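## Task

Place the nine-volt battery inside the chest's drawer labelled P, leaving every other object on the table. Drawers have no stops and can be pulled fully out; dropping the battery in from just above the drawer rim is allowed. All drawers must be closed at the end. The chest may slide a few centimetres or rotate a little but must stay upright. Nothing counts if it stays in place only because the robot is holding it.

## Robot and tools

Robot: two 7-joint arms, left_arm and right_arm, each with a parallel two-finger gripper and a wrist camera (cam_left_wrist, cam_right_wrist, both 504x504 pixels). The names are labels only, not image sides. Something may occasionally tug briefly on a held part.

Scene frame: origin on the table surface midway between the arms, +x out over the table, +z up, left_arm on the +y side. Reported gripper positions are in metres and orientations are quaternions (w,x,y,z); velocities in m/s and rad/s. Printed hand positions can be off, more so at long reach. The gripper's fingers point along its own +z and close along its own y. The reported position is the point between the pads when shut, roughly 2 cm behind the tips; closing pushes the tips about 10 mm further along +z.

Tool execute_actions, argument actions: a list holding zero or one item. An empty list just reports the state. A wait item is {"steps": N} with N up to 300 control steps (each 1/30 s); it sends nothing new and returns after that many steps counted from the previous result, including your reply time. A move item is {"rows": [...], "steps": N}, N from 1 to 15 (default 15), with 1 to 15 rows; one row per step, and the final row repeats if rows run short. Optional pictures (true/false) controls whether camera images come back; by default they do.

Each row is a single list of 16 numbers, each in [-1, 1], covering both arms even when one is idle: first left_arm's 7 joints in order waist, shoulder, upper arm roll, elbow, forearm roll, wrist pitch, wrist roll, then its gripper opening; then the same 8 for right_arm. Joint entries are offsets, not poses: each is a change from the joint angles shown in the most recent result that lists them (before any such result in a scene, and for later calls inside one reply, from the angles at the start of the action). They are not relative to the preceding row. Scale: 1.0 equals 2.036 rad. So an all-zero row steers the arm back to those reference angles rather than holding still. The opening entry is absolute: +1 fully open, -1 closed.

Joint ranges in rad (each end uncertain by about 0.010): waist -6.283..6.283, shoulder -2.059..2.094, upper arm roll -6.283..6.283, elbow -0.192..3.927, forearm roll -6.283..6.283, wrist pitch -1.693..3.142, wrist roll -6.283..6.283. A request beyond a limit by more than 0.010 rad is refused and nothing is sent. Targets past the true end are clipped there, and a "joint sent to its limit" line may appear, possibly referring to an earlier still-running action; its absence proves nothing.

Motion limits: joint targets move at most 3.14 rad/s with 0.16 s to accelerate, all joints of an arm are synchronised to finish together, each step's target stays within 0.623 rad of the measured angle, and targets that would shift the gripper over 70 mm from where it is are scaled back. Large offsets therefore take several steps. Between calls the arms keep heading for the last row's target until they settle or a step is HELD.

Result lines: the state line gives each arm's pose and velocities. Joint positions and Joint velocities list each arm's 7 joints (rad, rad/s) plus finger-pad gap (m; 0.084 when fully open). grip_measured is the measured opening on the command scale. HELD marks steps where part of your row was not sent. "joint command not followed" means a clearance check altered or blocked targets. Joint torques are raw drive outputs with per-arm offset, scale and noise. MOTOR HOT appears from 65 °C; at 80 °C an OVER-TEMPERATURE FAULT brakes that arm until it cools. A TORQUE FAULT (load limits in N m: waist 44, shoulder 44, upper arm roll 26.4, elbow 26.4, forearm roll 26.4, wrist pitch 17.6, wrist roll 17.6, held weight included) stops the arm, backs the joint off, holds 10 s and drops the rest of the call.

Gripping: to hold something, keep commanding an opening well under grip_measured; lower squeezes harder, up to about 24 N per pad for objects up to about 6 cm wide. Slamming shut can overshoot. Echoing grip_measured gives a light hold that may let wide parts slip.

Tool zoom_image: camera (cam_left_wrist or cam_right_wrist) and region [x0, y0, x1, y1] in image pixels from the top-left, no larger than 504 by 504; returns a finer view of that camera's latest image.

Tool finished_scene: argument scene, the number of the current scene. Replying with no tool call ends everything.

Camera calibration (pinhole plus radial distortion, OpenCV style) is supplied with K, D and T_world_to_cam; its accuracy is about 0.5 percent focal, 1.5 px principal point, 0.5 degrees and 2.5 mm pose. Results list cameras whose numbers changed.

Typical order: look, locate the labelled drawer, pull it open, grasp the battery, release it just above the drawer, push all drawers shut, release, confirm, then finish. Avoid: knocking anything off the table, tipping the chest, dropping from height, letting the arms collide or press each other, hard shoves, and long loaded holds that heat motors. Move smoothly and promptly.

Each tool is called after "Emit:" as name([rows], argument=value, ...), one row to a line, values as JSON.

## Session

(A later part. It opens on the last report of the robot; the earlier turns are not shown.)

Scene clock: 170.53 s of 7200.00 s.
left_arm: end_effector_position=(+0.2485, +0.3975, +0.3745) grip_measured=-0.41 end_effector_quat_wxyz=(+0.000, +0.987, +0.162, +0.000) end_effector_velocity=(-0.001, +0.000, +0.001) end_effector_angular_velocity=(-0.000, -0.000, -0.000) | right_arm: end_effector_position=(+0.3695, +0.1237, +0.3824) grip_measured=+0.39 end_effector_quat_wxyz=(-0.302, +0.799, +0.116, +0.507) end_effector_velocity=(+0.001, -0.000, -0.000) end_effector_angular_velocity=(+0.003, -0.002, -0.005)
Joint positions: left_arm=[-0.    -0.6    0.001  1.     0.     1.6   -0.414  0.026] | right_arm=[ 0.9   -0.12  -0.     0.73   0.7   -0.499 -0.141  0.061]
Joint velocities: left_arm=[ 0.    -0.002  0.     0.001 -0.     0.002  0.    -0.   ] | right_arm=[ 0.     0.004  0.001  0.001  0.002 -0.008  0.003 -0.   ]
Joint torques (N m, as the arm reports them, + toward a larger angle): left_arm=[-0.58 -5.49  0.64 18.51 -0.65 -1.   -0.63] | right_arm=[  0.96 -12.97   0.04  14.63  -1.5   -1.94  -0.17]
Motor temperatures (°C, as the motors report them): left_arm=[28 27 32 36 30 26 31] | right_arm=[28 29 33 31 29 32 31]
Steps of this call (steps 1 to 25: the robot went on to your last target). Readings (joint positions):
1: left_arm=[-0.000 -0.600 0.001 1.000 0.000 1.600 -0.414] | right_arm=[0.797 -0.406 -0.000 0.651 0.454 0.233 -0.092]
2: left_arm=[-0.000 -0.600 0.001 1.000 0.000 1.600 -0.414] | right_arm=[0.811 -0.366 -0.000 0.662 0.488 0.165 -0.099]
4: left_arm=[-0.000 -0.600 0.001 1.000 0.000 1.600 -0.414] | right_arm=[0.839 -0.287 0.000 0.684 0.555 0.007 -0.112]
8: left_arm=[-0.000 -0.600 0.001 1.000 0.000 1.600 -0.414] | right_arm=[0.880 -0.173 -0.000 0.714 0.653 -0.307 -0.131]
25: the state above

Emit:
execute_actions([
  {"rows":[[0,0,0,0,0,0,0,-0.75,0.1477,0.3851,0,0.1168,0.1897,-0.3023,-0.0687,0.4]],"steps":15},
], pictures=false)

Emit:
execute_actions([
  {"steps":25},
])

Scene clock: 175.33 s of 7200.00 s.
left_arm: end_effector_position=(+0.2485, +0.3975, +0.3745) grip_measured=-0.41 end_effector_quat_wxyz=(+0.000, +0.987, +0.162, +0.000) end_effector_velocity=(+0.000, +0.000, -0.000) end_effector_angular_velocity=(-0.001, +0.001, +0.001) | right_arm: end_effector_position=(+0.3581, +0.1685, +0.2539) grip_measured=+0.39 end_effector_quat_wxyz=(-0.200, +0.804, +0.106, +0.550) end_effector_velocity=(-0.079, +0.035, -0.349) end_effector_angular_velocity=(-0.559, -0.236, -0.299)
Joint positions: left_arm=[-0.    -0.6    0.001  1.     0.     1.6   -0.414  0.026] | right_arm=[ 1.089  0.348  0.     0.879  0.942 -0.884 -0.228  0.061]
Joint velocities: left_arm=[-0.     0.001  0.001  0.001 -0.     0.001 -0.     0.   ] | right_arm=[ 0.387  1.085  0.004  0.301  0.493 -0.783 -0.179  0.   ]
Joint torques (N m, as the arm reports them, + toward a larger angle): left_arm=[-0.75 -5.39  0.71 18.29 -0.84 -1.07 -0.6 ] | right_arm=[  0.79 -18.56  -0.82  11.5   -1.65  -2.37  -0.41]
Motor temperatures (°C, as the motors report them): left_arm=[28 27 32 37 30 26 31] | right_arm=[28 29 33 31 29 32 31]
Steps of this call (steps 1 to 30: the robot went on to your last target; steps 31 to 100: nothing new was sent; then 0.97 s passed at rest; steps 101 to 115: all 15 steps of this action). Readings (joint positions):
101: left_arm=[-0.000 -0.600 0.001 1.000 0.000 1.600 -0.414] | right_arm=[0.900 -0.120 -0.000 0.730 0.700 -0.500 -0.141]
102: left_arm=[-0.000 -0.600 0.001 1.000 0.000 1.600 -0.414] | right_arm=[0.902 -0.117 -0.001 0.732 0.702 -0.504 -0.142]
104: left_arm=[-0.000 -0.600 0.001 1.000 0.000 1.600 -0.414] | right_arm=[0.920 -0.082 -0.003 0.749 0.727 -0.545 -0.151]
108: left_arm=[-0.000 -0.600 0.001 1.000 0.000 1.600 -0.414] | right_arm=[0.998 0.094 0.001 0.808 0.825 -0.698 -0.186]
115: the state above

Scene clock: 176.17 s of 7200.00 s.
left_arm: end_effector_position=(+0.2485, +0.3975, +0.3745) grip_measured=-0.41 end_effector_quat_wxyz=(+0.000, +0.987, +0.162, +0.000) end_effector_velocity=(+0.000, -0.000, -0.001) end_effector_angular_velocity=(+0.000, +0.003, -0.000) | right_arm: end_effector_position=(+0.3276, +0.1645, +0.1580) grip_measured=+0.39 end_effector_quat_wxyz=(-0.098, +0.794, +0.132, +0.586) end_effector_velocity=(-0.001, +0.000, -0.002) end_effector_angular_velocity=(-0.002, +0.001, +0.001)
Joint positions: left_arm=[-0.    -0.6    0.001  1.     0.     1.6   -0.414  0.026] | right_arm=[ 1.2    0.663 -0.     0.968  1.086 -1.114 -0.28   0.061]
Joint velocities: left_arm=[-0.     0.002 -0.    -0.    -0.     0.     0.    -0.   ] | right_arm=[ 0.003  0.005  0.001 -0.     0.001 -0.002  0.002 -0.   ]
Joint torques (N m, as the arm reports them, + toward a larger angle): left_arm=[-0.62 -5.11  0.56 18.34 -0.63 -1.06 -0.59] | right_arm=[  1.07 -21.38  -1.31   9.13  -0.82  -2.08  -0.21]
Motor temperatures (°C, as the motors report them): left_arm=[28 27 32 37 30 26 31] | right_arm=[28 29 33 31 29 32 31]
Steps of this call (steps 1 to 25: the robot went on to your last target). Readings (joint positions):
1: left_arm=[-0.000 -0.600 0.001 1.000 0.000 1.600 -0.414] | right_arm=[1.101 0.384 0.000 0.889 0.958 -0.911 -0.234]
2: left_arm=[-0.000 -0.600 0.001 1.000 0.000 1.600 -0.414] | right_arm=[1.114 0.420 0.000 0.899 0.975 -0.937 -0.240]
4: left_arm=[-0.000 -0.600 0.001 1.000 0.000 1.600 -0.414] | right_arm=[1.140 0.493 -0.000 0.920 1.008 -0.990 -0.252]
8: left_arm=[-0.000 -0.600 0.001 1.000 0.000 1.600 -0.414] | right_arm=[1.184 0.616 0.001 0.951 1.062 -1.076 -0.272]
25: the state above
camera_calibration (this result's frames):
cam_left_wrist: T_world_to_cam=[[0.330269, -0.943486, 0.0275048, 0.314945], [-0.943765, -0.330555, -0.00646879, 0.434466], [0.0151951, -0.0238216, -0.999601, 0.508836], [0, 0, 0, 1]] pos_world=[0.298285, 0.452883, 0.50278]
cam_right_wrist: T_world_to_cam=[[0.322206, -0.946655, -0.00528909, 0.0874591], [-0.279404, -0.0897575, -0.955969, 0.326953], [0.904498, 0.309496, -0.293419, -0.169661], [0, 0, 0, 1]] pos_world=[0.21663, 0.164649, 0.263238]

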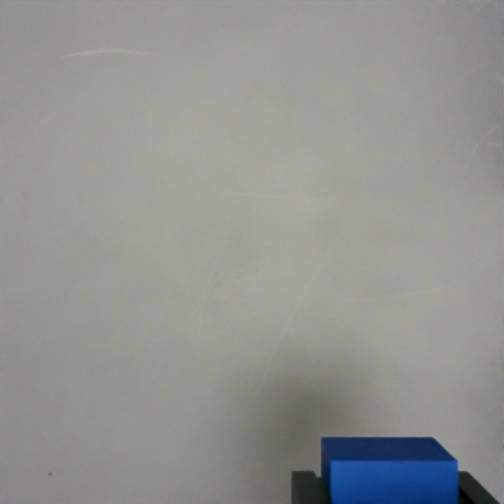

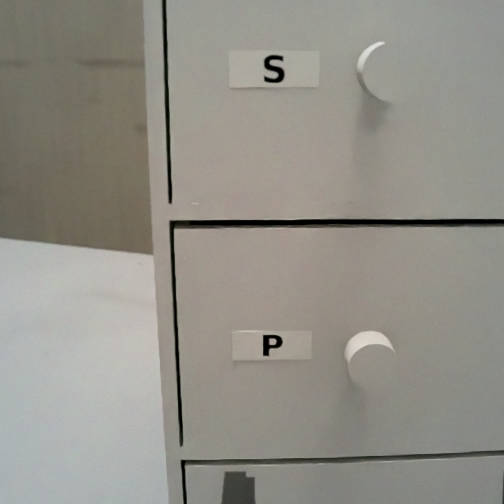

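Emit:
execute_actions([
  {"rows":[[0,0,0,0,0,0,0,-0.75,-0.0491,0.0178,0,0.0518,-0.035,0.0313,-0.025,0.2]],"steps":15},
])

Scene clock: 203.50 s of 7200.00 s.
left_arm: end_effector_position=(+0.2485, +0.3975, +0.3745) grip_measured=-0.41 end_effector_quat_wxyz=(+0.000, +0.987, +0.162, +0.000) end_effector_velocity=(-0.000, -0.000, -0.001) end_effector_angular_velocity=(+0.001, +0.002, +0.000) | right_arm: end_effector_position=(+0.3747, +0.1751, +0.1612) grip_measured=+0.19 end_effector_quat_wxyz=(-0.098, +0.794, +0.133, +0.585) end_effector_velocity=(+0.009, +0.000, +0.002) end_effector_angular_velocity=(-0.001, -0.003, -0.002)
Joint positions: left_arm=[-0.    -0.6    0.001  1.     0.     1.6   -0.414  0.026] | right_arm=[ 1.103  0.698  0.     1.071  1.016 -1.052 -0.331  0.052]
Joint velocities: left_arm=[-0.     0.001 -0.001 -0.001  0.    -0.    -0.001  0.   ] | right_arm=[-0.014  0.004 -0.004  0.016 -0.01   0.01  -0.009  0.   ]
Joint torques (N m, as the arm reports them, + toward a larger angle): left_arm=[-0.73 -5.11  0.78 18.45 -0.81 -0.98 -0.63] | right_arm=[  0.93 -22.36  -1.42  10.16  -1.03  -2.07  -0.14]
Motor temperatures (°C, as the motors report them): left_arm=[28 27 32 37 30 26 31] | right_arm=[28 29 33 29 29 32 31]
Steps of this call (steps 1 to 15: the robot went on to your last target; steps 16 to 90: nothing new was sent; then 23.83 s passed at rest; steps 91 to 105: all 15 steps of this action). Readings (joint positions):
91: left_arm=[-0.000 -0.600 0.001 1.000 0.000 1.600 -0.414] | right_arm=[1.201 0.663 -0.000 0.968 1.086 -1.114 -0.281]
92: left_arm=[-0.000 -0.600 0.001 1.000 0.000 1.600 -0.414] | right_arm=[1.198 0.665 0.001 0.971 1.083 -1.112 -0.283]
94: left_arm=[-0.000 -0.600 0.001 1.000 0.000 1.600 -0.414] | right_arm=[1.170 0.676 0.004 1.002 1.061 -1.092 -0.298]
98: left_arm=[-0.000 -0.600 0.001 1.000 0.000 1.600 -0.414] | right_arm=[1.114 0.693 -0.005 1.058 1.026 -1.061 -0.323]
105: the state above
camera_calibration (this result's frames):
cam_left_wrist: T_world_to_cam=[[0.330269, -0.943486, 0.0275047, 0.314945], [-0.943765, -0.330555, -0.00646879, 0.434466], [0.015195, -0.0238216, -0.999601, 0.508836], [0, 0, 0, 1]] pos_world=[0.298285, 0.452883, 0.50278]
cam_right_wrist: T_world_to_cam=[[0.323893, -0.946086, -0.00373872, 0.0813023], [-0.279739, -0.0919921, -0.955659, 0.344643], [0.903792, 0.310577, -0.294453, -0.214273], [0, 0, 0, 1]] pos_world=[0.263735, 0.175172, 0.266572]

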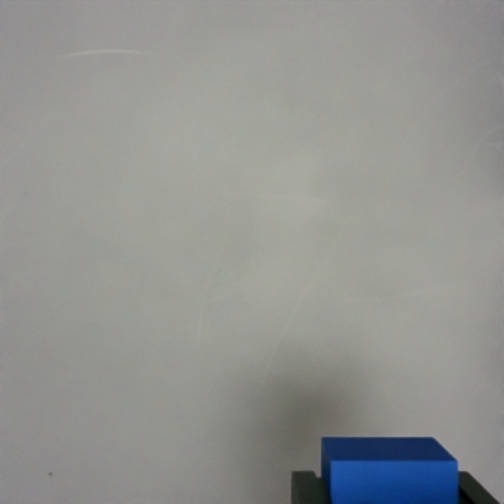

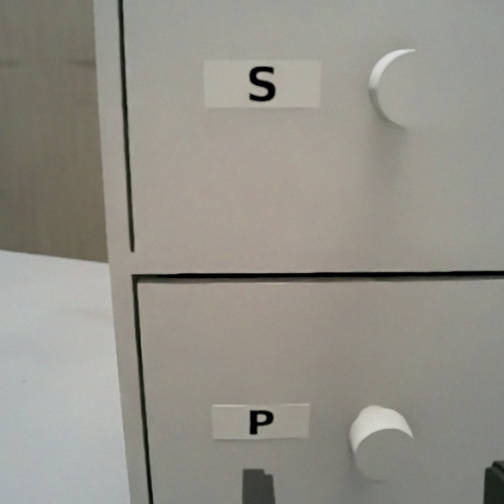

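Emit:
zoom_image(camera="cam_right_wrist", region=[224, 364, 504, 504])

Region (224, 364, 504, 504) of cam_right_wrist's 504x504 image, scaled by 1.800, with more detail than that image has.

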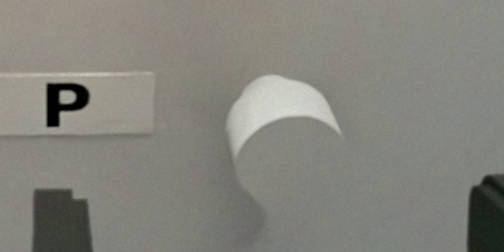

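Emit:
execute_actions([
  {"rows":[[0,0,0,0,0,0,0,-0.75,-0.0077,0.0045,0,0.0092,-0.0055,0.0051,-0.0027,0.2],[0,0,0,0,0,0,0,-0.75,-0.0115,0.0067,0,0.0138,-0.0083,0.0076,-0.004,0.2],[0,0,0,0,0,0,0,-0.75,-0.0153,0.0089,0,0.0184,-0.011,0.0101,-0.0053,0.2],[0,0,0,0,0,0,0,-0.75,-0.0192,0.0112,0,0.023,-0.0138,0.0127,-0.0067,0.2],[0,0,0,0,0,0,0,-0.75,-0.023,0.0134,0,0.0275,-0.0166,0.0152,-0.008,0.2],[0,0,0,0,0,0,0,-0.75,-0.0268,0.0156,0,0.0321,-0.0193,0.0177,-0.0093,0.2],[0,0,0,0,0,0,0,-0.75,-0.0306,0.0178,0,0.0367,-0.0221,0.0202,-0.0106,0.2],[0,0,0,0,0,0,0,-0.75,-0.0345,0.0201,0,0.0413,-0.0248,0.0228,-0.012,0.2],[0,0,0,0,0,0,0,-0.75,-0.0383,0.0223,0,0.0459,-0.0276,0.0253,-0.0133,0.2]],"steps":15},
], pictures=false)

Emit:
execute_actions([
  {"steps":8},
])

Scene clock: 227.67 s of 7200.00 s.
left_arm: end_effector_position=(+0.2485, +0.3975, +0.3745) grip_measured=-0.41 end_effector_quat_wxyz=(+0.000, +0.987, +0.162, +0.000) end_effector_velocity=(-0.000, +0.000, +0.000) end_effector_angular_velocity=(-0.000, -0.001, +0.000) | right_arm: end_effector_position=(+0.4134, +0.1792, +0.1598) grip_measured=+0.19 end_effector_quat_wxyz=(-0.097, +0.794, +0.132, +0.585) end_effector_velocity=(+0.014, +0.011, -0.003) end_effector_angular_velocity=(-0.000, +0.008, +0.022)
Joint positions: left_arm=[-0.    -0.6    0.001  1.     0.     1.6   -0.414  0.026] | right_arm=[ 1.029  0.741 -0.     1.159  0.963 -1.003 -0.356  0.052]
Joint velocities: left_arm=[-0.    -0.001  0.    -0.     0.    -0.     0.    -0.   ] | right_arm=[-0.035  0.026  0.013  0.053 -0.035  0.032 -0.017  0.   ]
Joint torques (N m, as the arm reports them, + toward a larger angle): left_arm=[-0.38 -5.43  0.71 18.49 -0.9  -0.96 -0.58] | right_arm=[  1.44 -24.05  -1.13  10.7   -1.18  -2.11  -0.24]
Motor temperatures (°C, as the motors report them): left_arm=[28 27 32 37 30 26 31] | right_arm=[28 30 33 29 29 32 31]
Steps of this call (steps 1 to 15: the robot went on to your last target; steps 16 to 90: nothing new was sent; then 20.67 s passed at rest; steps 91 to 105: all 15 steps of this action). Readings (joint positions):
91: left_arm=[-0.000 -0.600 0.001 1.000 0.000 1.600 -0.414] | right_arm=[1.100 0.699 -0.000 1.073 1.014 -1.050 -0.331]
92: left_arm=[-0.000 -0.600 0.001 1.000 0.000 1.600 -0.414] | right_arm=[1.099 0.700 0.000 1.075 1.013 -1.049 -0.332]
94: left_arm=[-0.000 -0.600 0.001 1.000 0.000 1.600 -0.414] | right_arm=[1.091 0.705 0.001 1.085 1.007 -1.044 -0.335]
98: left_arm=[-0.000 -0.600 0.001 1.000 0.000 1.600 -0.414] | right_arm=[1.064 0.721 -0.000 1.117 0.988 -1.026 -0.344]
105: the state above

Scene clock: 227.93 s of 7200.00 s.
left_arm: end_effector_position=(+0.2485, +0.3975, +0.3745) grip_measured=-0.41 end_effector_quat_wxyz=(+0.000, +0.987, +0.162, +0.000) end_effector_velocity=(+0.000, -0.000, +0.000) end_effector_angular_velocity=(-0.001, -0.001, -0.000) | right_arm: end_effector_position=(+0.4148, +0.1802, +0.1597) grip_measured=+0.19 end_effector_quat_wxyz=(-0.098, +0.794, +0.132, +0.585) end_effector_velocity=(+0.004, -0.002, -0.000) end_effector_angular_velocity=(-0.000, -0.000, -0.005)
Joint positions: left_arm=[-0.    -0.6    0.001  1.     0.     1.6   -0.414  0.026] | right_arm=[ 1.025  0.744  0.001  1.164  0.96  -1.    -0.357  0.052]
Joint velocities: left_arm=[ 0.    -0.     0.     0.    -0.001 -0.     0.001 -0.   ] | right_arm=[-0.007  0.003 -0.002  0.004 -0.003  0.002  0.    -0.   ]
Joint torques (N m, as the arm reports them, + toward a larger angle): left_arm=[-0.34 -4.98  0.68 18.39 -0.71 -1.09 -0.72] | right_arm=[  0.9  -23.46  -1.37  10.57  -1.15  -2.03  -0.14]
Motor temperatures (°C, as the motors report them): left_arm=[28 27 32 37 30 26 31] | right_arm=[28 30 33 29 29 32 31]
Steps of this call (steps 1 to 8: the robot went on to your last target). Readings (joint positions):
1: left_arm=[-0.000 -0.600 0.001 1.000 0.000 1.600 -0.414] | right_arm=[1.028 0.742 0.000 1.161 0.962 -1.002 -0.356]
2: left_arm=[-0.000 -0.600 0.001 1.000 0.000 1.600 -0.414] | right_arm=[1.027 0.742 0.000 1.162 0.961 -1.002 -0.357]
4: left_arm=[-0.000 -0.600 0.001 1.000 0.000 1.600 -0.414] | right_arm=[1.026 0.743 0.001 1.163 0.960 -1.001 -0.357]
8: the state above
camera_calibration (this result's frames):
cam_left_wrist: T_world_to_cam=[[0.330269, -0.943486, 0.0275047, 0.314945], [-0.943765, -0.330555, -0.00646896, 0.434466], [0.0151952, -0.0238214, -0.999601, 0.508836], [0, 0, 0, 1]] pos_world=[0.298285, 0.452883, 0.50278]
cam_right_wrist: T_world_to_cam=[[0.322796, -0.946457, -0.00457669, 0.0738375], [-0.28054, -0.0910599, -0.955513, 0.354959], [0.903936, 0.30972, -0.294913, -0.252379], [0, 0, 0, 1]] pos_world=[0.303881, 0.180374, 0.265076]

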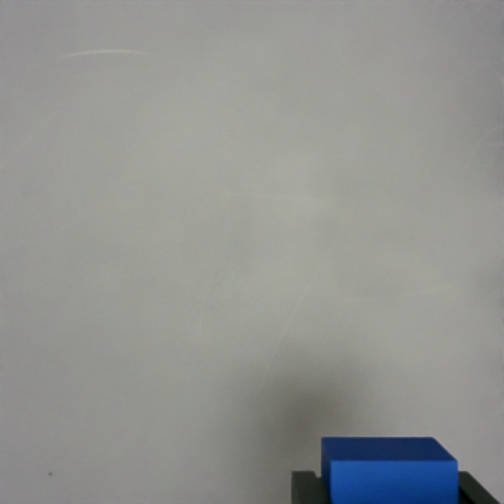

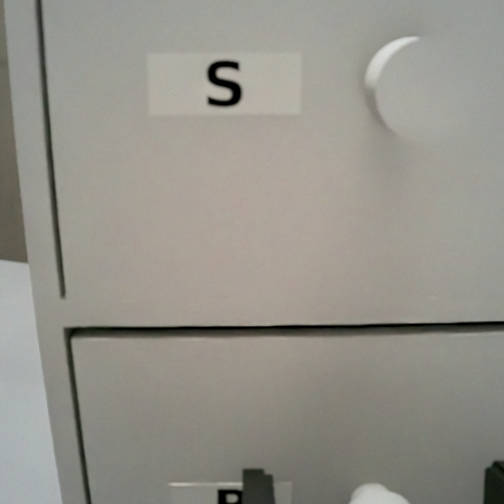

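Emit:
execute_actions([
  {"rows":[[0,0,0,0,0,0,0,-0.75,0,0,0,0,0,0,0,0.05],[0,0,0,0,0,0,0,-0.75,0,0,0,0,0,0,0,-0.1],[0,0,0,0,0,0,0,-0.75,0,0,0,0,0,0,0,-0.22],[0,0,0,0,0,0,0,-0.75,0,0,0,0,0,0,0,-0.33],[0,0,0,0,0,0,0,-0.75,0,0,0,0,0,0,0,-0.42],[0,0,0,0,0,0,0,-0.75,0,0,0,0,0,0,0,-0.5],[0,0,0,0,0,0,0,-0.75,0,0,0,0,0,0,0,-0.56],[0,0,0,0,0,0,0,-0.75,0,0,0,0,0,0,0,-0.62],[0,0,0,0,0,0,0,-0.75,0,0,0,0,0,0,0,-0.68],[0,0,0,0,0,0,0,-0.75,0,0,0,0,0,0,0,-0.75],[0,0,0,0,0,0,0,-0.75,0,0,0,0,0,0,0,-0.82],[0,0,0,0,0,0,0,-0.75,0,0,0,0,0,0,0,-0.9]],"steps":15},
])

Scene clock: 236.43 s of 7200.00 s.
left_arm: end_effector_position=(+0.2485, +0.3975, +0.3745) grip_measured=-0.41 end_effector_quat_wxyz=(+0.000, +0.987, +0.162, +0.000) end_effector_velocity=(+0.000, +0.000, +0.000) end_effector_angular_velocity=(-0.000, -0.001, +0.001) | right_arm: end_effector_position=(+0.4147, +0.1803, +0.1596) grip_measured=-0.63 end_effector_quat_wxyz=(-0.098, +0.794, +0.132, +0.585) end_effector_velocity=(-0.000, +0.000, +0.000) end_effector_angular_velocity=(-0.001, -0.001, +0.000)
Joint positions: left_arm=[-0.    -0.6    0.001  1.     0.     1.6   -0.414  0.026] | right_arm=[ 1.025  0.744  0.001  1.164  0.96  -1.    -0.357  0.016]
Joint velocities: left_arm=[-0.    -0.     0.001 -0.     0.    -0.001 -0.    -0.   ] | right_arm=[ 0.001  0.    -0.     0.     0.001 -0.    -0.001 -0.   ]
Joint torques (N m, as the arm reports them, + toward a larger angle): left_arm=[-0.58 -5.45  0.74 18.54 -0.7  -1.15 -0.52] | right_arm=[  0.84 -23.62  -1.68  10.56  -1.    -2.18  -0.16]
Motor temperatures (°C, as the motors report them): left_arm=[28 27 32 37 30 26 31] | right_arm=[28 30 33 29 29 32 31]
Steps of this call (steps 1 to 15: the robot went on to your last target; steps 16 to 90: nothing new was sent; then 5.00 s passed at rest; steps 91 to 105: all 15 steps of this action). Readings (joint positions):
91: left_arm=[-0.000 -0.600 0.001 1.000 0.000 1.600 -0.414] | right_arm=[1.025 0.744 0.000 1.165 0.959 -1.000 -0.358]
92: left_arm=[-0.000 -0.600 0.001 1.000 0.000 1.600 -0.414] | right_arm=[1.025 0.744 0.000 1.165 0.959 -1.000 -0.358]
94: left_arm=[-0.000 -0.600 0.001 1.000 0.000 1.600 -0.414] | right_arm=[1.025 0.744 0.001 1.164 0.960 -1.000 -0.358]
98: left_arm=[-0.000 -0.600 0.001 1.000 0.000 1.600 -0.414] | right_arm=[1.025 0.744 0.001 1.164 0.960 -1.000 -0.358]
105: the state above
camera_calibration (this result's frames):
cam_left_wrist: T_world_to_cam=[[0.330269, -0.943486, 0.0275047, 0.314946], [-0.943765, -0.330555, -0.00646888, 0.434466], [0.0151951, -0.0238214, -0.999601, 0.508836], [0, 0, 0, 1]] pos_world=[0.298285, 0.452883, 0.50278]
cam_right_wrist: T_world_to_cam=[[0.322965, -0.9464, -0.00458114, 0.0738394], [-0.280631, -0.0911422, -0.955479, 0.354952], [0.903847, 0.309872, -0.295025, -0.252333], [0, 0, 0, 1]] pos_world=[0.303833, 0.180424, 0.265043]

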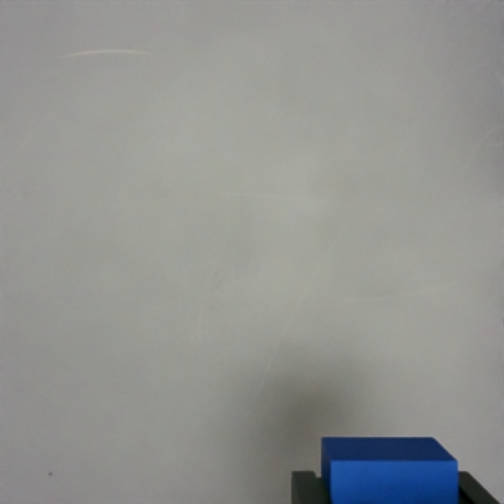

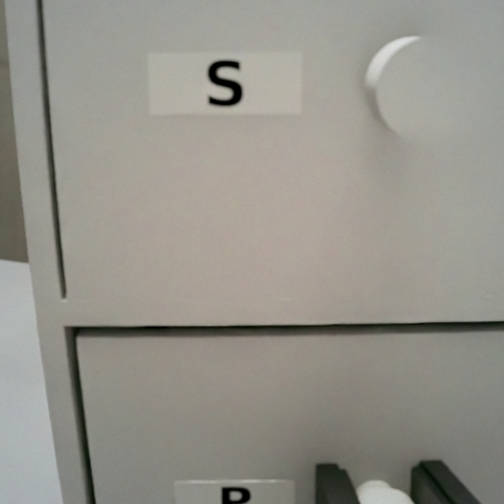

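Emit:
execute_actions([
  {"rows":[[0,0,0,0,0,0,0,-0.75,0.0018,-0.0014,0,-0.0032,0.001,-0.0016,0.0013,-0.9],[0,0,0,0,0,0,0,-0.75,0.0045,-0.0035,0,-0.008,0.0025,-0.0039,0.0033,-0.9],[0,0,0,0,0,0,0,-0.75,0.0081,-0.0063,0,-0.0144,0.0045,-0.007,0.0059,-0.9],[0,0,0,0,0,0,0,-0.75,0.0122,-0.0095,0,-0.0215,0.0068,-0.0105,0.0088,-0.9],[0,0,0,0,0,0,0,-0.75,0.0162,-0.0127,0,-0.0287,0.0091,-0.014,0.0118,-0.9],[0,0,0,0,0,0,0,-0.75,0.0203,-0.0158,0,-0.0359,0.0113,-0.0176,0.0147,-0.9],[0,0,0,0,0,0,0,-0.75,0.0243,-0.019,0,-0.0431,0.0136,-0.0211,0.0177,-0.9],[0,0,0,0,0,0,0,-0.75,0.0284,-0.0222,0,-0.0503,0.0159,-0.0246,0.0206,-0.9],[0,0,0,0,0,0,0,-0.75,0.0324,-0.0253,0,-0.0575,0.0181,-0.0281,0.0235,-0.9],[0,0,0,0,0,0,0,-0.75,0.0365,-0.0285,0,-0.0646,0.0204,-0.0316,0.0265,-0.9],[0,0,0,0,0,0,0,-0.75,0.0405,-0.0317,0,-0.0718,0.0227,-0.0351,0.0294,-0.9],[0,0,0,0,0,0,0,-0.75,0.0432,-0.0338,0,-0.0766,0.0242,-0.0374,0.0314,-0.9],[0,0,0,0,0,0,0,-0.75,0.045,-0.0352,0,-0.0798,0.0252,-0.039,0.0327,-0.9]],"steps":15},
], pictures=false)

Emit:
execute_actions([
  {"steps":10},
])

Scene clock: 266.47 s of 7200.00 s.
left_arm: end_effector_position=(+0.2485, +0.3975, +0.3745) grip_measured=-0.41 end_effector_quat_wxyz=(+0.000, +0.987, +0.162, +0.000) end_effector_velocity=(+0.000, -0.000, +0.000) end_effector_angular_velocity=(-0.000, -0.001, -0.001) | right_arm: end_effector_position=(+0.3700, +0.1668, +0.1594) grip_measured=-0.63 end_effector_quat_wxyz=(-0.098, +0.794, +0.133, +0.585) end_effector_velocity=(-0.093, -0.031, +0.001) end_effector_angular_velocity=(-0.005, -0.004, +0.013)
Joint positions: left_arm=[-0.    -0.6    0.001  1.     0.     1.6   -0.414  0.026] | right_arm=[ 1.102  0.684  0.002  1.028  1.002 -1.066 -0.302  0.016]
Joint velocities: left_arm=[ 0.    -0.001 -0.     0.001 -0.    -0.     0.001 -0.   ] | right_arm=[ 0.162 -0.124  0.007 -0.281  0.089 -0.135  0.111 -0.   ]
Joint torques (N m, as the arm reports them, + toward a larger angle): left_arm=[-0.94 -5.56  0.6  18.53 -0.64 -1.   -0.59] | right_arm=[ -1.25 -22.3   -2.2   11.44  -1.13  -2.1   -0.51]
Motor temperatures (°C, as the motors report them): left_arm=[28 27 32 37 30 26 31] | right_arm=[28 30 33 29 29 32 31]
Steps of this call (steps 1 to 15: the robot went on to your last target; steps 16 to 90: nothing new was sent; then 26.53 s passed at rest; steps 91 to 105: all 15 steps of this action). Readings (joint positions):
91: left_arm=[-0.000 -0.600 0.001 1.000 0.000 1.600 -0.414] | right_arm=[1.025 0.744 0.001 1.164 0.960 -1.000 -0.357]
92: left_arm=[-0.000 -0.600 0.001 1.000 0.000 1.600 -0.414] | right_arm=[1.026 0.743 0.000 1.163 0.960 -1.001 -0.357]
94: left_arm=[-0.000 -0.600 0.001 1.000 0.000 1.600 -0.414] | right_arm=[1.029 0.740 -0.000 1.156 0.962 -1.004 -0.354]
98: left_arm=[-0.000 -0.600 0.001 1.000 0.000 1.600 -0.414] | right_arm=[1.050 0.724 0.000 1.119 0.974 -1.023 -0.339]
105: the state above

Scene clock: 266.80 s of 7200.00 s.
left_arm: end_effector_position=(+0.2485, +0.3975, +0.3745) grip_measured=-0.41 end_effector_quat_wxyz=(+0.000, +0.987, +0.162, +0.000) end_effector_velocity=(+0.000, +0.000, -0.000) end_effector_angular_velocity=(+0.000, +0.001, -0.001) | right_arm: end_effector_position=(+0.3628, +0.1630, +0.1601) grip_measured=-0.63 end_effector_quat_wxyz=(-0.098, +0.794, +0.132, +0.586) end_effector_velocity=(-0.003, -0.002, -0.000) end_effector_angular_velocity=(+0.001, -0.001, -0.001)
Joint positions: left_arm=[-0.    -0.6    0.001  1.     0.     1.6   -0.414  0.026] | right_arm=[ 1.116  0.672  0.     1.003  1.011 -1.079 -0.291  0.016]
Joint velocities: left_arm=[-0.     0.001  0.    -0.001  0.    -0.     0.001 -0.   ] | right_arm=[ 0.005 -0.003  0.001 -0.01   0.003 -0.007  0.006 -0.   ]
Joint torques (N m, as the arm reports them, + toward a larger angle): left_arm=[-0.53 -5.28  0.62 18.4  -0.63 -1.07 -0.71] | right_arm=[  1.04 -22.18  -1.58   9.84  -1.    -2.31  -0.29]
Motor temperatures (°C, as the motors report them): left_arm=[28 27 32 37 30 26 31] | right_arm=[28 30 33 29 29 32 31]
Steps of this call (steps 1 to 10: the robot went on to your last target). Readings (joint positions):
1: left_arm=[-0.000 -0.600 0.001 1.000 0.000 1.600 -0.414] | right_arm=[1.107 0.680 0.002 1.020 1.005 -1.070 -0.299]
2: left_arm=[-0.000 -0.600 0.001 1.000 0.000 1.600 -0.414] | right_arm=[1.110 0.678 0.002 1.015 1.007 -1.073 -0.297]
4: left_arm=[-0.000 -0.600 0.001 1.000 0.000 1.600 -0.414] | right_arm=[1.113 0.675 0.001 1.009 1.009 -1.076 -0.294]
8: left_arm=[-0.000 -0.600 0.001 1.000 0.000 1.600 -0.414] | right_arm=[1.116 0.673 0.000 1.004 1.010 -1.079 -0.292]
10: the state above
camera_calibration (this result's frames):
cam_left_wrist: T_world_to_cam=[[0.330269, -0.943486, 0.0275047, 0.314946], [-0.943765, -0.330555, -0.0064689, 0.434466], [0.0151951, -0.0238215, -0.999601, 0.508836], [0, 0, 0, 1]] pos_world=[0.298285, 0.452883, 0.50278]
cam_right_wrist: T_world_to_cam=[[0.322553, -0.94654, -0.00472589, 0.0744089], [-0.279391, -0.0904356, -0.955909, 0.338793], [0.904378, 0.309652, -0.293625, -0.200324], [0, 0, 0, 1]] pos_world=[0.251824, 0.163101, 0.265387]

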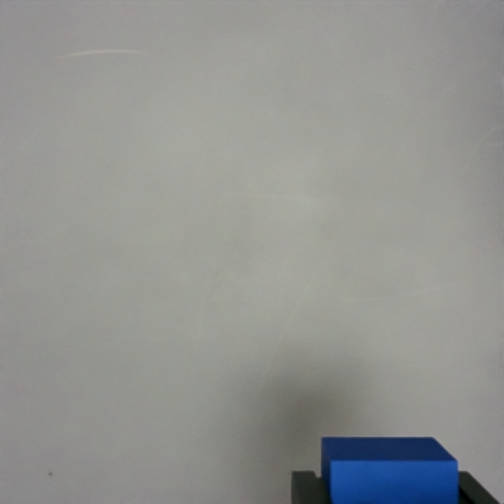

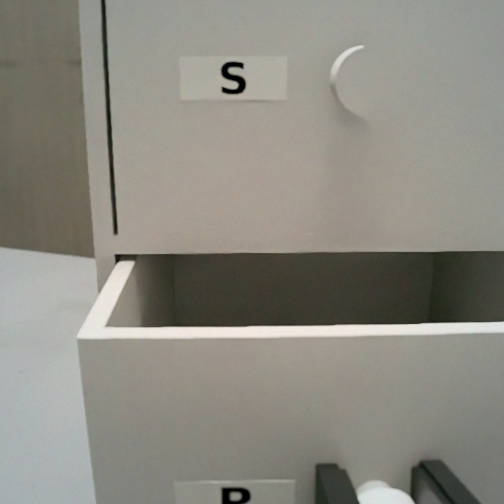

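Emit:
execute_actions([
  {"rows":[[-0.0113,0.0172,0,0.0151,0,-0.0021,-0.0115,-0.75,0.0022,-0.0012,0,-0.0028,0.0015,-0.0014,0.0012,-0.9],[-0.0271,0.0413,0,0.0362,0,-0.0051,-0.0277,-0.75,0.0052,-0.0028,0,-0.0067,0.0037,-0.0033,0.0029,-0.9],[-0.0451,0.0688,0,0.0604,0,-0.0085,-0.0462,-0.75,0.0087,-0.0046,0,-0.0112,0.0061,-0.0054,0.0048,-0.9],[-0.0677,0.1033,0,0.0905,0,-0.0127,-0.0692,-0.75,0.0131,-0.0069,0,-0.0169,0.0092,-0.0082,0.0073,-0.9],[-0.0902,0.1377,0,0.1207,0,-0.017,-0.0923,-0.75,0.0174,-0.0092,0,-0.0225,0.0123,-0.0109,0.0097,-0.9],[-0.1128,0.1721,0,0.1509,0,-0.0212,-0.1154,-0.75,0.0218,-0.0116,0,-0.0281,0.0154,-0.0136,0.0121,-0.9],[-0.1353,0.2065,0,0.1811,0,-0.0254,-0.1385,-0.75,0.0262,-0.0139,0,-0.0337,0.0184,-0.0163,0.0145,-0.9],[-0.1579,0.2409,0,0.2113,0,-0.0297,-0.1616,-0.75,0.0305,-0.0162,0,-0.0393,0.0215,-0.019,0.0169,-0.9],[-0.1804,0.2754,0,0.2414,0,-0.0339,-0.1846,-0.75,0.0349,-0.0185,0,-0.045,0.0246,-0.0218,0.0194,-0.9],[-0.203,0.3098,0,0.2716,0,-0.0382,-0.2077,-0.75,0.0392,-0.0208,0,-0.0506,0.0276,-0.0245,0.0218,-0.9],[-0.2255,0.3442,0,0.3018,0,-0.0424,-0.2308,-0.75,0.0419,-0.0222,0,-0.054,0.0295,-0.0261,0.0232,-0.9],[-0.2255,0.3442,0,0.3018,0,-0.0424,-0.2308,-0.75,0.0436,-0.0231,0,-0.0562,0.0307,-0.0272,0.0242,-0.9]],"steps":15},
], pictures=false)

Emit:
execute_actions([
  {"steps":25},
])

Scene clock: 293.83 s of 7200.00 s.
left_arm: end_effector_position=(+0.3377, +0.2925, +0.3846) grip_measured=-0.41 end_effector_quat_wxyz=(+0.000, +0.986, +0.165, +0.000) end_effector_velocity=(+0.181, -0.313, -0.025) end_effector_angular_velocity=(+0.002, +0.005, +0.011) | right_arm: end_effector_position=(+0.3241, +0.1507, +0.1590) grip_measured=-0.63 end_effector_quat_wxyz=(-0.098, +0.794, +0.133, +0.585) end_effector_velocity=(-0.054, -0.020, +0.000) end_effector_angular_velocity=(-0.005, -0.004, +0.005)
Joint positions: left_arm=[-0.242 -0.231  0.     1.323  0.     1.554 -0.661  0.026] | right_arm=[ 1.195  0.631  0.001  0.902  1.065 -1.128 -0.248  0.016]
Joint velocities: left_arm=[-0.586  0.894 -0.002  0.781 -0.    -0.108 -0.599  0.   ] | right_arm=[ 0.114 -0.059  0.    -0.144  0.078 -0.069  0.061 -0.   ]
Joint torques (N m, as the arm reports them, + toward a larger angle): left_arm=[ -1.1  -13.89   0.2   18.77  -0.81  -1.13  -0.79] | right_arm=[ -0.67 -19.84  -1.87   9.6   -1.31  -2.21  -0.25]
Motor temperatures (°C, as the motors report them): left_arm=[28 27 32 37 30 26 31] | right_arm=[28 30 33 29 29 32 31]
Steps of this call (steps 1 to 30: the robot went on to your last target; steps 31 to 100: nothing new was sent; then 23.20 s passed at rest; steps 101 to 115: all 15 steps of this action). Readings (joint positions):
101: left_arm=[-0.000 -0.600 0.001 1.000 0.000 1.600 -0.415] | right_arm=[1.117 0.672 0.001 1.002 1.011 -1.080 -0.291]
102: left_arm=[-0.002 -0.598 0.001 1.002 0.000 1.599 -0.417] | right_arm=[1.117 0.672 0.001 1.001 1.011 -1.080 -0.291]
104: left_arm=[-0.019 -0.572 0.002 1.026 0.001 1.596 -0.435] | right_arm=[1.121 0.669 -0.000 0.996 1.014 -1.083 -0.288]
108: left_arm=[-0.099 -0.449 0.001 1.133 0.000 1.581 -0.516] | right_arm=[1.144 0.658 0.000 0.967 1.030 -1.097 -0.276]
115: the state above

Scene clock: 294.67 s of 7200.00 s.
left_arm: end_effector_position=(+0.3862, +0.1616, +0.3600) grip_measured=-0.41 end_effector_quat_wxyz=(+0.000, +0.986, +0.168, +0.001) end_effector_velocity=(-0.000, -0.003, -0.001) end_effector_angular_velocity=(+0.001, +0.001, -0.002) | right_arm: end_effector_position=(+0.3198, +0.1482, +0.1594) grip_measured=-0.63 end_effector_quat_wxyz=(-0.097, +0.794, +0.132, +0.585) end_effector_velocity=(-0.001, +0.000, +0.000) end_effector_angular_velocity=(+0.001, -0.000, +0.000)
Joint positions: left_arm=[-0.459  0.099  0.001  1.614  0.     1.513 -0.884  0.026] | right_arm=[ 1.205  0.625  0.     0.889  1.073 -1.134 -0.242  0.016]
Joint velocities: left_arm=[-0.004  0.006 -0.002  0.003  0.    -0.001 -0.003  0.   ] | right_arm=[ 0.001 -0.    -0.    -0.     0.    -0.001  0.001 -0.   ]
Joint torques (N m, as the arm reports them, + toward a larger angle): left_arm=[ -0.54 -20.35   0.41  18.69  -0.56  -0.98  -0.67] | right_arm=[  1.13 -20.62  -1.35   8.85  -0.87  -2.36  -0.23]
Motor temperatures (°C, as the motors report them): left_arm=[28 27 32 37 30 26 31] | right_arm=[28 30 33 29 29 32 31]
Steps of this call (steps 1 to 25: the robot went on to your last target). Readings (joint positions):
1: left_arm=[-0.261 -0.202 0.000 1.349 0.000 1.550 -0.681] | right_arm=[1.198 0.629 0.001 0.898 1.068 -1.130 -0.247]
2: left_arm=[-0.280 -0.172 0.000 1.375 0.000 1.547 -0.701] | right_arm=[1.200 0.628 0.001 0.895 1.069 -1.131 -0.245]
4: left_arm=[-0.318 -0.114 0.000 1.425 0.000 1.540 -0.740] | right_arm=[1.202 0.627 0.001 0.892 1.071 -1.133 -0.244]
8: left_arm=[-0.392 -0.002 0.000 1.524 0.000 1.526 -0.815] | right_arm=[1.204 0.626 0.000 0.890 1.072 -1.134 -0.243]
25: the state above
camera_calibration (this result's frames):
cam_left_wrist: T_world_to_cam=[[0.34102, -0.939645, 0.0278043, 0.0423825], [-0.93992, -0.341325, -0.00691029, 0.486678], [0.0159835, -0.0237773, -0.999589, 0.486344], [0, 0, 0, 1]] pos_world=[0.435212, 0.217504, 0.48833]
cam_right_wrist: T_world_to_cam=[[0.322969, -0.946402, -0.00376396, 0.074023], [-0.279961, -0.0917387, -0.955618, 0.325034], [0.904054, 0.309688, -0.294584, -0.156761], [0, 0, 0, 1]] pos_world=[0.20881, 0.148421, 0.264708]

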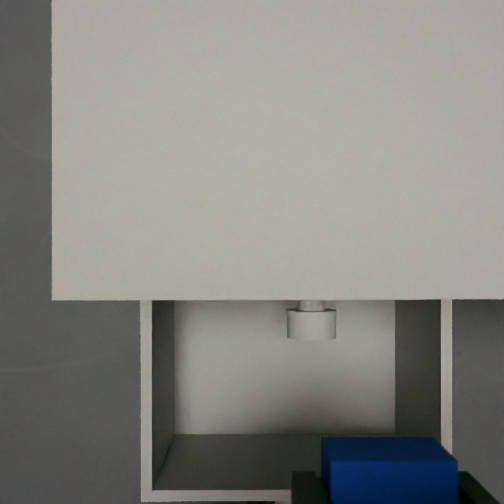

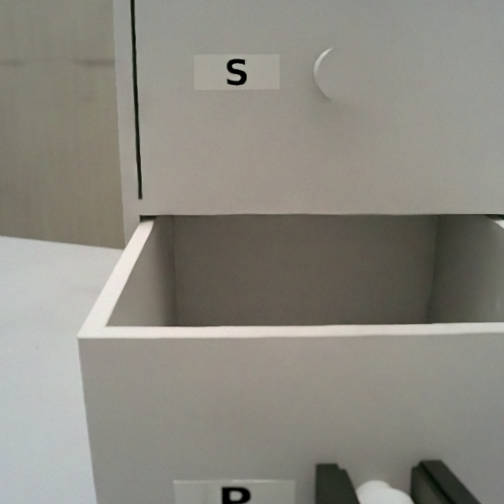

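Emit:
execute_actions([
  {"rows":[[-0.002,-0.002,0,-0.0096,0,-0.0076,-0.002,-0.75,0,0,0,0,0,0,0,-0.9],[-0.003,-0.0037,0,-0.0192,0,-0.0154,-0.003,-0.75,0,0,0,0,0,0,0,-0.9],[-0.003,-0.0066,0,-0.0384,0,-0.0316,-0.003,-0.75,0,0,0,0,0,0,0,-0.9],[-0.003,-0.0084,0,-0.0576,0,-0.0489,-0.003,-0.75,0,0,0,0,0,0,0,-0.9],[-0.003,-0.0093,0,-0.0768,0,-0.0671,-0.003,-0.75,0,0,0,0,0,0,0,-0.9],[-0.003,-0.0093,0,-0.0961,0,-0.0863,-0.003,-0.75,0,0,0,0,0,0,0,-0.9],[-0.003,-0.0083,0,-0.1153,0,-0.1064,-0.003,-0.75,0,0,0,0,0,0,0,-0.9],[-0.003,-0.0064,0,-0.1345,0,-0.1274,-0.003,-0.75,0,0,0,0,0,0,0,-0.9],[-0.003,-0.0052,0,-0.1441,0,-0.1382,-0.003,-0.75,0,0,0,0,0,0,0,-0.9],[-0.003,-0.0036,0,-0.1537,0,-0.1493,-0.003,-0.75,0,0,0,0,0,0,0,-0.9],[-0.003,-0.0018,0,-0.1633,0,-0.1607,-0.003,-0.75,0,0,0,0,0,0,0,-0.9],[-0.003,0.0003,0,-0.1729,0,-0.1723,-0.003,-0.75,0,0,0,0,0,0,0,-0.9],[-0.003,0.0026,0,-0.1825,0,-0.1841,-0.003,-0.75,0,0,0,0,0,0,0,-0.9],[-0.003,0.005,0,-0.1921,0,-0.1961,-0.003,-0.75,0,0,0,0,0,0,0,-0.9]],"steps":15},
], pictures=false)

Emit:
execute_actions([
  {"steps":14},
])

Scene clock: 315.40 s of 7200.00 s.
left_arm: end_effector_position=(+0.3838, +0.1595, +0.2512) grip_measured=-0.41 end_effector_quat_wxyz=(-0.002, +0.986, +0.168, -0.002) end_effector_velocity=(-0.004, +0.002, -0.271) end_effector_angular_velocity=(-0.011, -0.019, +0.000) | right_arm: end_effector_position=(+0.3197, +0.1482, +0.1594) grip_measured=-0.63 end_effector_quat_wxyz=(-0.097, +0.794, +0.132, +0.585) end_effector_velocity=(-0.000, +0.000, +0.000) end_effector_angular_velocity=(-0.001, -0.001, +0.002)
Joint positions: left_arm=[-0.465  0.097  0.001  1.301  0.     1.209 -0.89   0.026] | right_arm=[ 1.205  0.625  0.     0.889  1.073 -1.134 -0.242  0.016]
Joint velocities: left_arm=[-0.001  0.099 -0.    -0.664  0.    -0.785 -0.001  0.   ] | right_arm=[ 0.001 -0.     0.     0.    -0.     0.    -0.002 -0.   ]
Joint torques (N m, as the arm reports them, + toward a larger angle): left_arm=[ -0.74 -21.35   0.51  20.34  -0.73  -1.15  -0.69] | right_arm=[  1.01 -20.54  -1.43   8.81  -0.86  -2.25  -0.22]
Motor temperatures (°C, as the motors report them): left_arm=[28 27 32 37 30 26 31] | right_arm=[28 30 33 29 29 32 31]
Steps of this call (steps 1 to 15: the robot went on to your last target; steps 16 to 90: nothing new was sent; then 17.23 s passed at rest; steps 91 to 105: all 15 steps of this action). Readings (joint positions):
91: left_arm=[-0.459 0.100 0.001 1.614 0.000 1.513 -0.884] | right_arm=[1.205 0.625 0.000 0.889 1.073 -1.134 -0.242]
92: left_arm=[-0.460 0.100 0.001 1.612 0.000 1.511 -0.885] | right_arm=[1.205 0.625 0.000 0.889 1.073 -1.134 -0.242]
94: left_arm=[-0.461 0.096 0.001 1.597 0.000 1.498 -0.887] | right_arm=[1.205 0.625 0.000 0.889 1.073 -1.134 -0.242]
98: left_arm=[-0.464 0.085 0.000 1.507 0.000 1.418 -0.889] | right_arm=[1.205 0.625 0.000 0.889 1.073 -1.134 -0.242]
105: the state above

Scene clock: 315.87 s of 7200.00 s.
left_arm: end_effector_position=(+0.3828, +0.1600, +0.2200) grip_measured=-0.41 end_effector_quat_wxyz=(-0.000, +0.986, +0.168, +0.000) end_effector_velocity=(-0.003, +0.002, -0.008) end_effector_angular_velocity=(+0.005, +0.009, +0.000) | right_arm: end_effector_position=(+0.3197, +0.1482, +0.1594) grip_measured=-0.63 end_effector_quat_wxyz=(-0.097, +0.794, +0.132, +0.585) end_effector_velocity=(+0.001, -0.001, -0.000) end_effector_angular_velocity=(+0.001, +0.000, -0.002)
Joint positions: left_arm=[-0.465  0.109  0.001  1.224  0.     1.115 -0.89   0.026] | right_arm=[ 1.205  0.625  0.     0.889  1.073 -1.134 -0.242  0.016]
Joint velocities: left_arm=[ 0.     0.004  0.    -0.015 -0.    -0.008 -0.     0.   ] | right_arm=[-0.002  0.001 -0.    -0.     0.    -0.     0.001 -0.   ]
Joint torques (N m, as the arm reports them, + toward a larger angle): left_arm=[ -0.9  -20.31   0.22  18.96  -0.8   -1.08  -0.62] | right_arm=[  0.78 -20.62  -1.38   8.88  -0.85  -2.25  -0.25]
Motor temperatures (°C, as the motors report them): left_arm=[28 27 32 37 30 26 31] | right_arm=[28 30 33 29 29 32 31]
Steps of this call (steps 1 to 14: the robot went on to your last target). Readings (joint positions):
1: left_arm=[-0.465 0.101 0.001 1.280 0.000 1.185 -0.890] | right_arm=[1.205 0.625 0.000 0.889 1.073 -1.134 -0.242]
2: left_arm=[-0.465 0.104 0.001 1.263 0.000 1.165 -0.890] | right_arm=[1.205 0.625 0.000 0.889 1.073 -1.134 -0.242]
4: left_arm=[-0.465 0.108 0.001 1.241 0.000 1.140 -0.890] | right_arm=[1.205 0.625 0.000 0.889 1.073 -1.134 -0.242]
8: left_arm=[-0.465 0.108 0.001 1.230 0.000 1.121 -0.890] | right_arm=[1.205 0.625 0.000 0.889 1.073 -1.134 -0.242]
14: the state above
camera_calibration (this result's frames):
cam_left_wrist: T_world_to_cam=[[0.340912, -0.9397, 0.0272752, 0.0461587], [-0.93997, -0.341197, -0.00645795, 0.481905], [0.0153748, -0.0234363, -0.999607, 0.346645], [0, 0, 0, 1]] pos_world=[0.43191, 0.215924, 0.348362]
cam_right_wrist: T_world_to_cam=[[0.322986, -0.946396, -0.00376757, 0.0740255], [-0.279962, -0.0917414, -0.955617, 0.325033], [0.904047, 0.309706, -0.294587, -0.156756], [0, 0, 0, 1]] pos_world=[0.208803, 0.148425, 0.264708]

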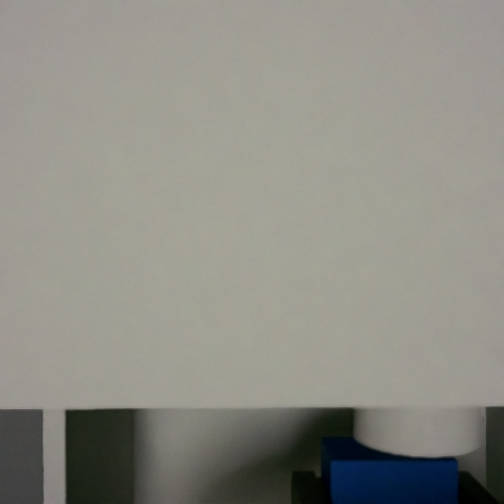

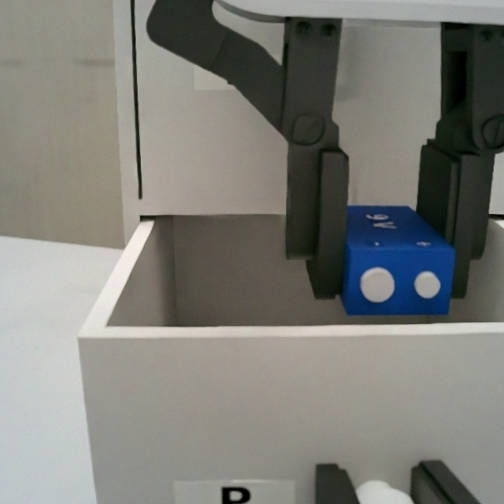

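Emit:
execute_actions([
  {"rows":[[0,0,0,0,0,0,0,-0.4,0,0,0,0,0,0,0,-0.9],[0,0,0,0,0,0,0,-0.1,0,0,0,0,0,0,0,-0.9]],"steps":9},
], pictures=false)

Emit:
execute_actions([
  {"rows":[[0,-0.0024,0,0.0096,0,0.012,0,-0.1,0,0,0,0,0,0,0,-0.9],[0,-0.0047,0,0.0192,0,0.0239,0,-0.1,0,0,0,0,0,0,0,-0.9],[0,-0.0086,0,0.0384,0,0.047,0,-0.1,0,0,0,0,0,0,0,-0.9],[0,-0.0114,0,0.0576,0,0.069,0,-0.1,0,0,0,0,0,0,0,-0.9],[0,-0.0133,0,0.0768,0,0.0901,0,-0.1,0,0,0,0,0,0,0,-0.9],[0,-0.0143,0,0.096,0,0.1103,0,-0.1,0,0,0,0,0,0,0,-0.9],[0,-0.015,0,0.1153,0,0.1303,0,-0.1,0,0,0,0,0,0,0,-0.9],[0,-0.015,0,0.1345,0,0.1495,0,-0.1,0,0,0,0,0,0,0,-0.9],[0,-0.015,0,0.1537,0,0.1687,0,-0.1,0,0,0,0,0,0,0,-0.9],[0,-0.015,0,0.165,0,0.18,0,-0.1,0,0,0,0,0,0,0,-0.9]],"steps":15},
])

Scene clock: 325.10 s of 7200.00 s.
left_arm: end_effector_position=(+0.3828, +0.1600, +0.2201) grip_measured=-0.11 end_effector_quat_wxyz=(+0.000, +0.986, +0.168, +0.000) end_effector_velocity=(-0.001, +0.001, -0.002) end_effector_angular_velocity=(+0.003, +0.004, -0.002) | right_arm: end_effector_position=(+0.3197, +0.1482, +0.1592) grip_measured=-0.63 end_effector_quat_wxyz=(-0.097, +0.794, +0.133, +0.585) end_effector_velocity=(+0.000, +0.001, -0.001) end_effector_angular_velocity=(+0.004, +0.010, +0.000)
Joint positions: left_arm=[-0.465  0.109  0.001  1.224  0.     1.115 -0.89   0.039] | right_arm=[ 1.205  0.626  0.     0.888  1.073 -1.134 -0.242  0.016]
Joint velocities: left_arm=[-0.     0.002 -0.    -0.002  0.001  0.001  0.001  0.001] | right_arm=[-0.    -0.004  0.     0.002  0.002  0.012  0.001 -0.   ]
Joint torques (N m, as the arm reports them, + toward a larger angle): left_arm=[ -0.68 -20.21   0.22  18.54  -0.63  -0.95  -0.61] | right_arm=[  1.1  -20.41  -1.38   9.08  -0.94  -2.16  -0.25]
Motor temperatures (°C, as the motors report them): left_arm=[28 28 32 37 30 26 31] | right_arm=[28 30 33 29 29 32 31]
Steps of this call (steps 1 to 30: the robot went on to your last target; steps 31 to 100: nothing new was sent; then 5.60 s passed at rest; steps 101 to 109: all 9 steps of this action). Readings (joint positions):
101: left_arm=[-0.465 0.109 0.001 1.223 0.000 1.114 -0.890] | right_arm=[1.205 0.625 0.000 0.889 1.073 -1.134 -0.242]
102: left_arm=[-0.465 0.109 0.001 1.223 0.000 1.114 -0.890] | right_arm=[1.205 0.625 0.000 0.889 1.073 -1.134 -0.242]
104: left_arm=[-0.465 0.109 0.001 1.223 0.000 1.115 -0.890] | right_arm=[1.205 0.625 0.000 0.889 1.073 -1.134 -0.242]
108: left_arm=[-0.465 0.109 0.001 1.224 0.000 1.115 -0.890] | right_arm=[1.205 0.626 0.001 0.888 1.073 -1.134 -0.242]
109: the state above

Scene clock: 325.60 s of 7200.00 s.
left_arm: end_effector_position=(+0.3835, +0.1596, +0.3395) grip_measured=-0.11 end_effector_quat_wxyz=(+0.003, +0.986, +0.168, +0.004) end_effector_velocity=(-0.018, +0.011, +0.153) end_effector_angular_velocity=(-0.003, -0.006, -0.000) | right_arm: end_effector_position=(+0.3197, +0.1482, +0.1592) grip_measured=-0.63 end_effector_quat_wxyz=(-0.097, +0.794, +0.133, +0.585) end_effector_velocity=(+0.000, +0.000, +0.000) end_effector_angular_velocity=(-0.001, -0.000, +0.001)
Joint positions: left_arm=[-0.465  0.077  0.001  1.526  0.     1.439 -0.89   0.039] | right_arm=[ 1.205  0.626  0.     0.888  1.073 -1.134 -0.242  0.016]
Joint velocities: left_arm=[ 0.    -0.025 -0.     0.407  0.     0.426  0.     0.   ] | right_arm=[ 0.    -0.    -0.    -0.    -0.001  0.    -0.001 -0.   ]
Joint torques (N m, as the arm reports them, + toward a larger angle): left_arm=[ -0.82 -14.56   0.3   12.92  -0.65  -0.78  -0.53] | right_arm=[  1.09 -20.89  -1.41   8.98  -0.85  -2.33  -0.23]
Motor temperatures (°C, as the motors report them): left_arm=[28 28 32 37 30 26 31] | right_arm=[28 30 33 29 29 32 31]
Steps of this call (steps 1 to 15: all 15 steps of this action). Readings (joint positions):
1: left_arm=[-0.465 0.109 0.001 1.224 0.000 1.115 -0.890] | right_arm=[1.205 0.626 0.000 0.888 1.073 -1.134 -0.242]
2: left_arm=[-0.465 0.109 0.001 1.226 0.000 1.118 -0.890] | right_arm=[1.205 0.626 0.000 0.888 1.073 -1.134 -0.242]
4: left_arm=[-0.465 0.106 0.001 1.239 0.000 1.137 -0.890] | right_arm=[1.205 0.626 0.000 0.888 1.073 -1.134 -0.242]
8: left_arm=[-0.465 0.091 0.001 1.328 0.000 1.239 -0.890] | right_arm=[1.205 0.626 0.000 0.888 1.073 -1.134 -0.242]
15: the state above
camera_calibration (this result's frames):
cam_left_wrist: T_world_to_cam=[[0.340778, -0.939516, 0.0343516, 0.0398748], [-0.93986, -0.341346, -0.0121227, 0.485117], [0.0231152, -0.0281545, -0.999336, 0.46377], [0, 0, 0, 1]] pos_world=[0.431633, 0.216113, 0.467973]
cam_right_wrist: T_world_to_cam=[[0.323039, -0.946379, -0.00351455, 0.0739375], [-0.280093, -0.092059, -0.955549, 0.324972], [0.903988, 0.309664, -0.294813, -0.156684], [0, 0, 0, 1]] pos_world=[0.208778, 0.148409, 0.264594]

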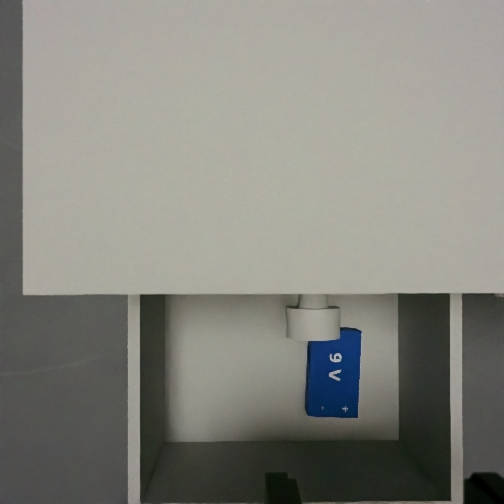

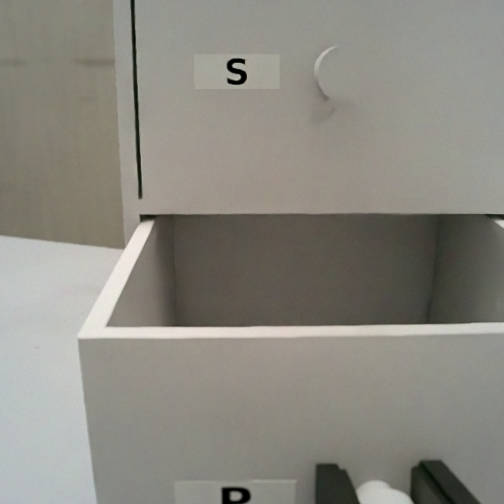

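Emit:
execute_actions([
  {"rows":[[0,0,0,0.0167,0,0.021,0,-0.1,-0.0022,0.0011,0,0.0028,-0.0015,0.0013,-0.0012,-0.9],[0,0,0,0.0167,0,0.021,0,-0.1,-0.0052,0.0027,0,0.0067,-0.0036,0.0032,-0.0029,-0.9],[0,0,0,0.0167,0,0.021,0,-0.1,-0.0087,0.0046,0,0.0111,-0.0061,0.0054,-0.0048,-0.9],[0,0,0,0.0167,0,0.021,0,-0.1,-0.013,0.0068,0,0.0167,-0.0091,0.008,-0.0071,-0.9],[0,0,0,0.0167,0,0.021,0,-0.1,-0.0174,0.0091,0,0.0223,-0.0121,0.0107,-0.0095,-0.9],[0,0,0,0.0167,0,0.021,0,-0.1,-0.0217,0.0114,0,0.0279,-0.0152,0.0134,-0.0119,-0.9],[0,0,0,0.0167,0,0.021,0,-0.1,-0.026,0.0137,0,0.0334,-0.0182,0.0161,-0.0143,-0.9],[0,0,0,0.0167,0,0.021,0,-0.1,-0.0304,0.016,0,0.039,-0.0212,0.0188,-0.0167,-0.9],[0,0,0,0.0167,0,0.021,0,-0.1,-0.0347,0.0182,0,0.0446,-0.0242,0.0214,-0.019,-0.9],[0,0,0,0.0167,0,0.021,0,-0.1,-0.0391,0.0205,0,0.0501,-0.0273,0.0241,-0.0214,-0.9],[0,0,0,0.0167,0,0.021,0,-0.1,-0.0434,0.0228,0,0.0557,-0.0303,0.0268,-0.0238,-0.9],[0,0,0,0.0167,0,0.021,0,-0.1,-0.0471,0.0257,0,0.0623,-0.0324,0.03,-0.0266,-0.9],[0,0,0,0.0167,0,0.021,0,-0.1,-0.0509,0.0286,0,0.069,-0.0345,0.0332,-0.0293,-0.9],[0,0,0,0.0167,0,0.021,0,-0.1,-0.0546,0.0315,0,0.0756,-0.0366,0.0364,-0.0321,-0.9],[0,0,0,0.0167,0,0.021,0,-0.1,-0.0574,0.0336,0,0.0806,-0.0382,0.0389,-0.0341,-0.9]],"steps":15},
], pictures=false)

Emit:
execute_actions([
  {"steps":8},
], pictures=false)

Scene clock: 338.93 s of 7200.00 s.
left_arm: end_effector_position=(+0.3805, +0.1615, +0.3507) grip_measured=-0.11 end_effector_quat_wxyz=(+0.000, +0.986, +0.168, +0.000) end_effector_velocity=(-0.000, -0.000, +0.001) end_effector_angular_velocity=(-0.000, -0.001, -0.001) | right_arm: end_effector_position=(+0.3612, +0.1625, +0.1598) grip_measured=-0.63 end_effector_quat_wxyz=(-0.098, +0.794, +0.131, +0.585) end_effector_velocity=(+0.124, +0.044, -0.000) end_effector_angular_velocity=(+0.001, +0.001, -0.003)
Joint positions: left_arm=[-0.465  0.077  0.001  1.56   0.     1.482 -0.89   0.039] | right_arm=[ 1.12   0.672  0.     1.     1.015 -1.081 -0.29   0.016]
Joint velocities: left_arm=[-0.    -0.    -0.     0.002  0.     0.001  0.     0.   ] | right_arm=[-0.236  0.157  0.     0.365 -0.147  0.174 -0.154  0.   ]
Joint torques (N m, as the arm reports them, + toward a larger angle): left_arm=[ -0.69 -19.42   0.29  18.68  -0.68  -1.09  -0.51] | right_arm=[  1.83 -22.19  -1.36   9.6   -1.39  -2.4   -0.21]
Motor temperatures (°C, as the motors report them): left_arm=[28 28 32 37 30 26 31] | right_arm=[28 30 33 29 29 32 31]
Steps of this call (steps 1 to 30: the robot went on to your last target; steps 31 to 100: nothing new was sent; then 9.50 s passed at rest; steps 101 to 115: all 15 steps of this action). Readings (joint positions):
101: left_arm=[-0.465 0.078 0.001 1.560 0.000 1.481 -0.890] | right_arm=[1.205 0.626 0.000 0.888 1.073 -1.134 -0.242]
102: left_arm=[-0.465 0.078 0.001 1.560 0.000 1.481 -0.890] | right_arm=[1.204 0.626 0.001 0.889 1.073 -1.134 -0.243]
104: left_arm=[-0.465 0.078 0.001 1.560 0.000 1.482 -0.890] | right_arm=[1.200 0.628 0.001 0.895 1.069 -1.131 -0.245]
108: left_arm=[-0.465 0.077 0.001 1.560 0.000 1.482 -0.890] | right_arm=[1.177 0.640 0.001 0.924 1.054 -1.117 -0.258]
115: the state above

Scene clock: 339.20 s of 7200.00 s.
left_arm: end_effector_position=(+0.3805, +0.1615, +0.3507) grip_measured=-0.11 end_effector_quat_wxyz=(+0.000, +0.986, +0.168, +0.000) end_effector_velocity=(-0.000, +0.000, -0.000) end_effector_angular_velocity=(+0.000, +0.001, -0.000) | right_arm: end_effector_position=(+0.3772, +0.1684, +0.1597) grip_measured=-0.63 end_effector_quat_wxyz=(-0.098, +0.794, +0.131, +0.585) end_effector_velocity=(+0.007, +0.008, -0.002) end_effector_angular_velocity=(-0.001, +0.005, +0.011)
Joint positions: left_arm=[-0.465  0.077  0.001  1.56   0.     1.482 -0.89   0.039] | right_arm=[ 1.09   0.692  0.001  1.048  0.997 -1.057 -0.31   0.016]
Joint velocities: left_arm=[-0.     0.     0.     0.    -0.     0.001  0.001 -0.   ] | right_arm=[-0.018  0.016  0.008  0.035 -0.014  0.018 -0.016 -0.   ]
Joint torques (N m, as the arm reports them, + toward a larger angle): left_arm=[ -0.64 -19.41   0.49  18.63  -0.72  -1.05  -0.7 ] | right_arm=[  0.79 -23.36  -1.53   9.94  -1.15  -2.42  -0.19]
Motor temperatures (°C, as the motors report them): left_arm=[28 28 32 37 30 26 31] | right_arm=[28 30 33 29 29 32 31]
Steps of this call (steps 1 to 8: the robot went on to your last target). Readings (joint positions):
1: left_arm=[-0.465 0.077 0.001 1.560 0.000 1.482 -0.890] | right_arm=[1.112 0.677 0.000 1.012 1.010 -1.075 -0.295]
2: left_arm=[-0.465 0.077 0.001 1.560 0.000 1.482 -0.890] | right_arm=[1.106 0.682 -0.000 1.024 1.006 -1.069 -0.299]
4: left_arm=[-0.465 0.077 0.001 1.560 0.000 1.482 -0.890] | right_arm=[1.096 0.688 -0.001 1.038 1.001 -1.062 -0.305]
8: the state above


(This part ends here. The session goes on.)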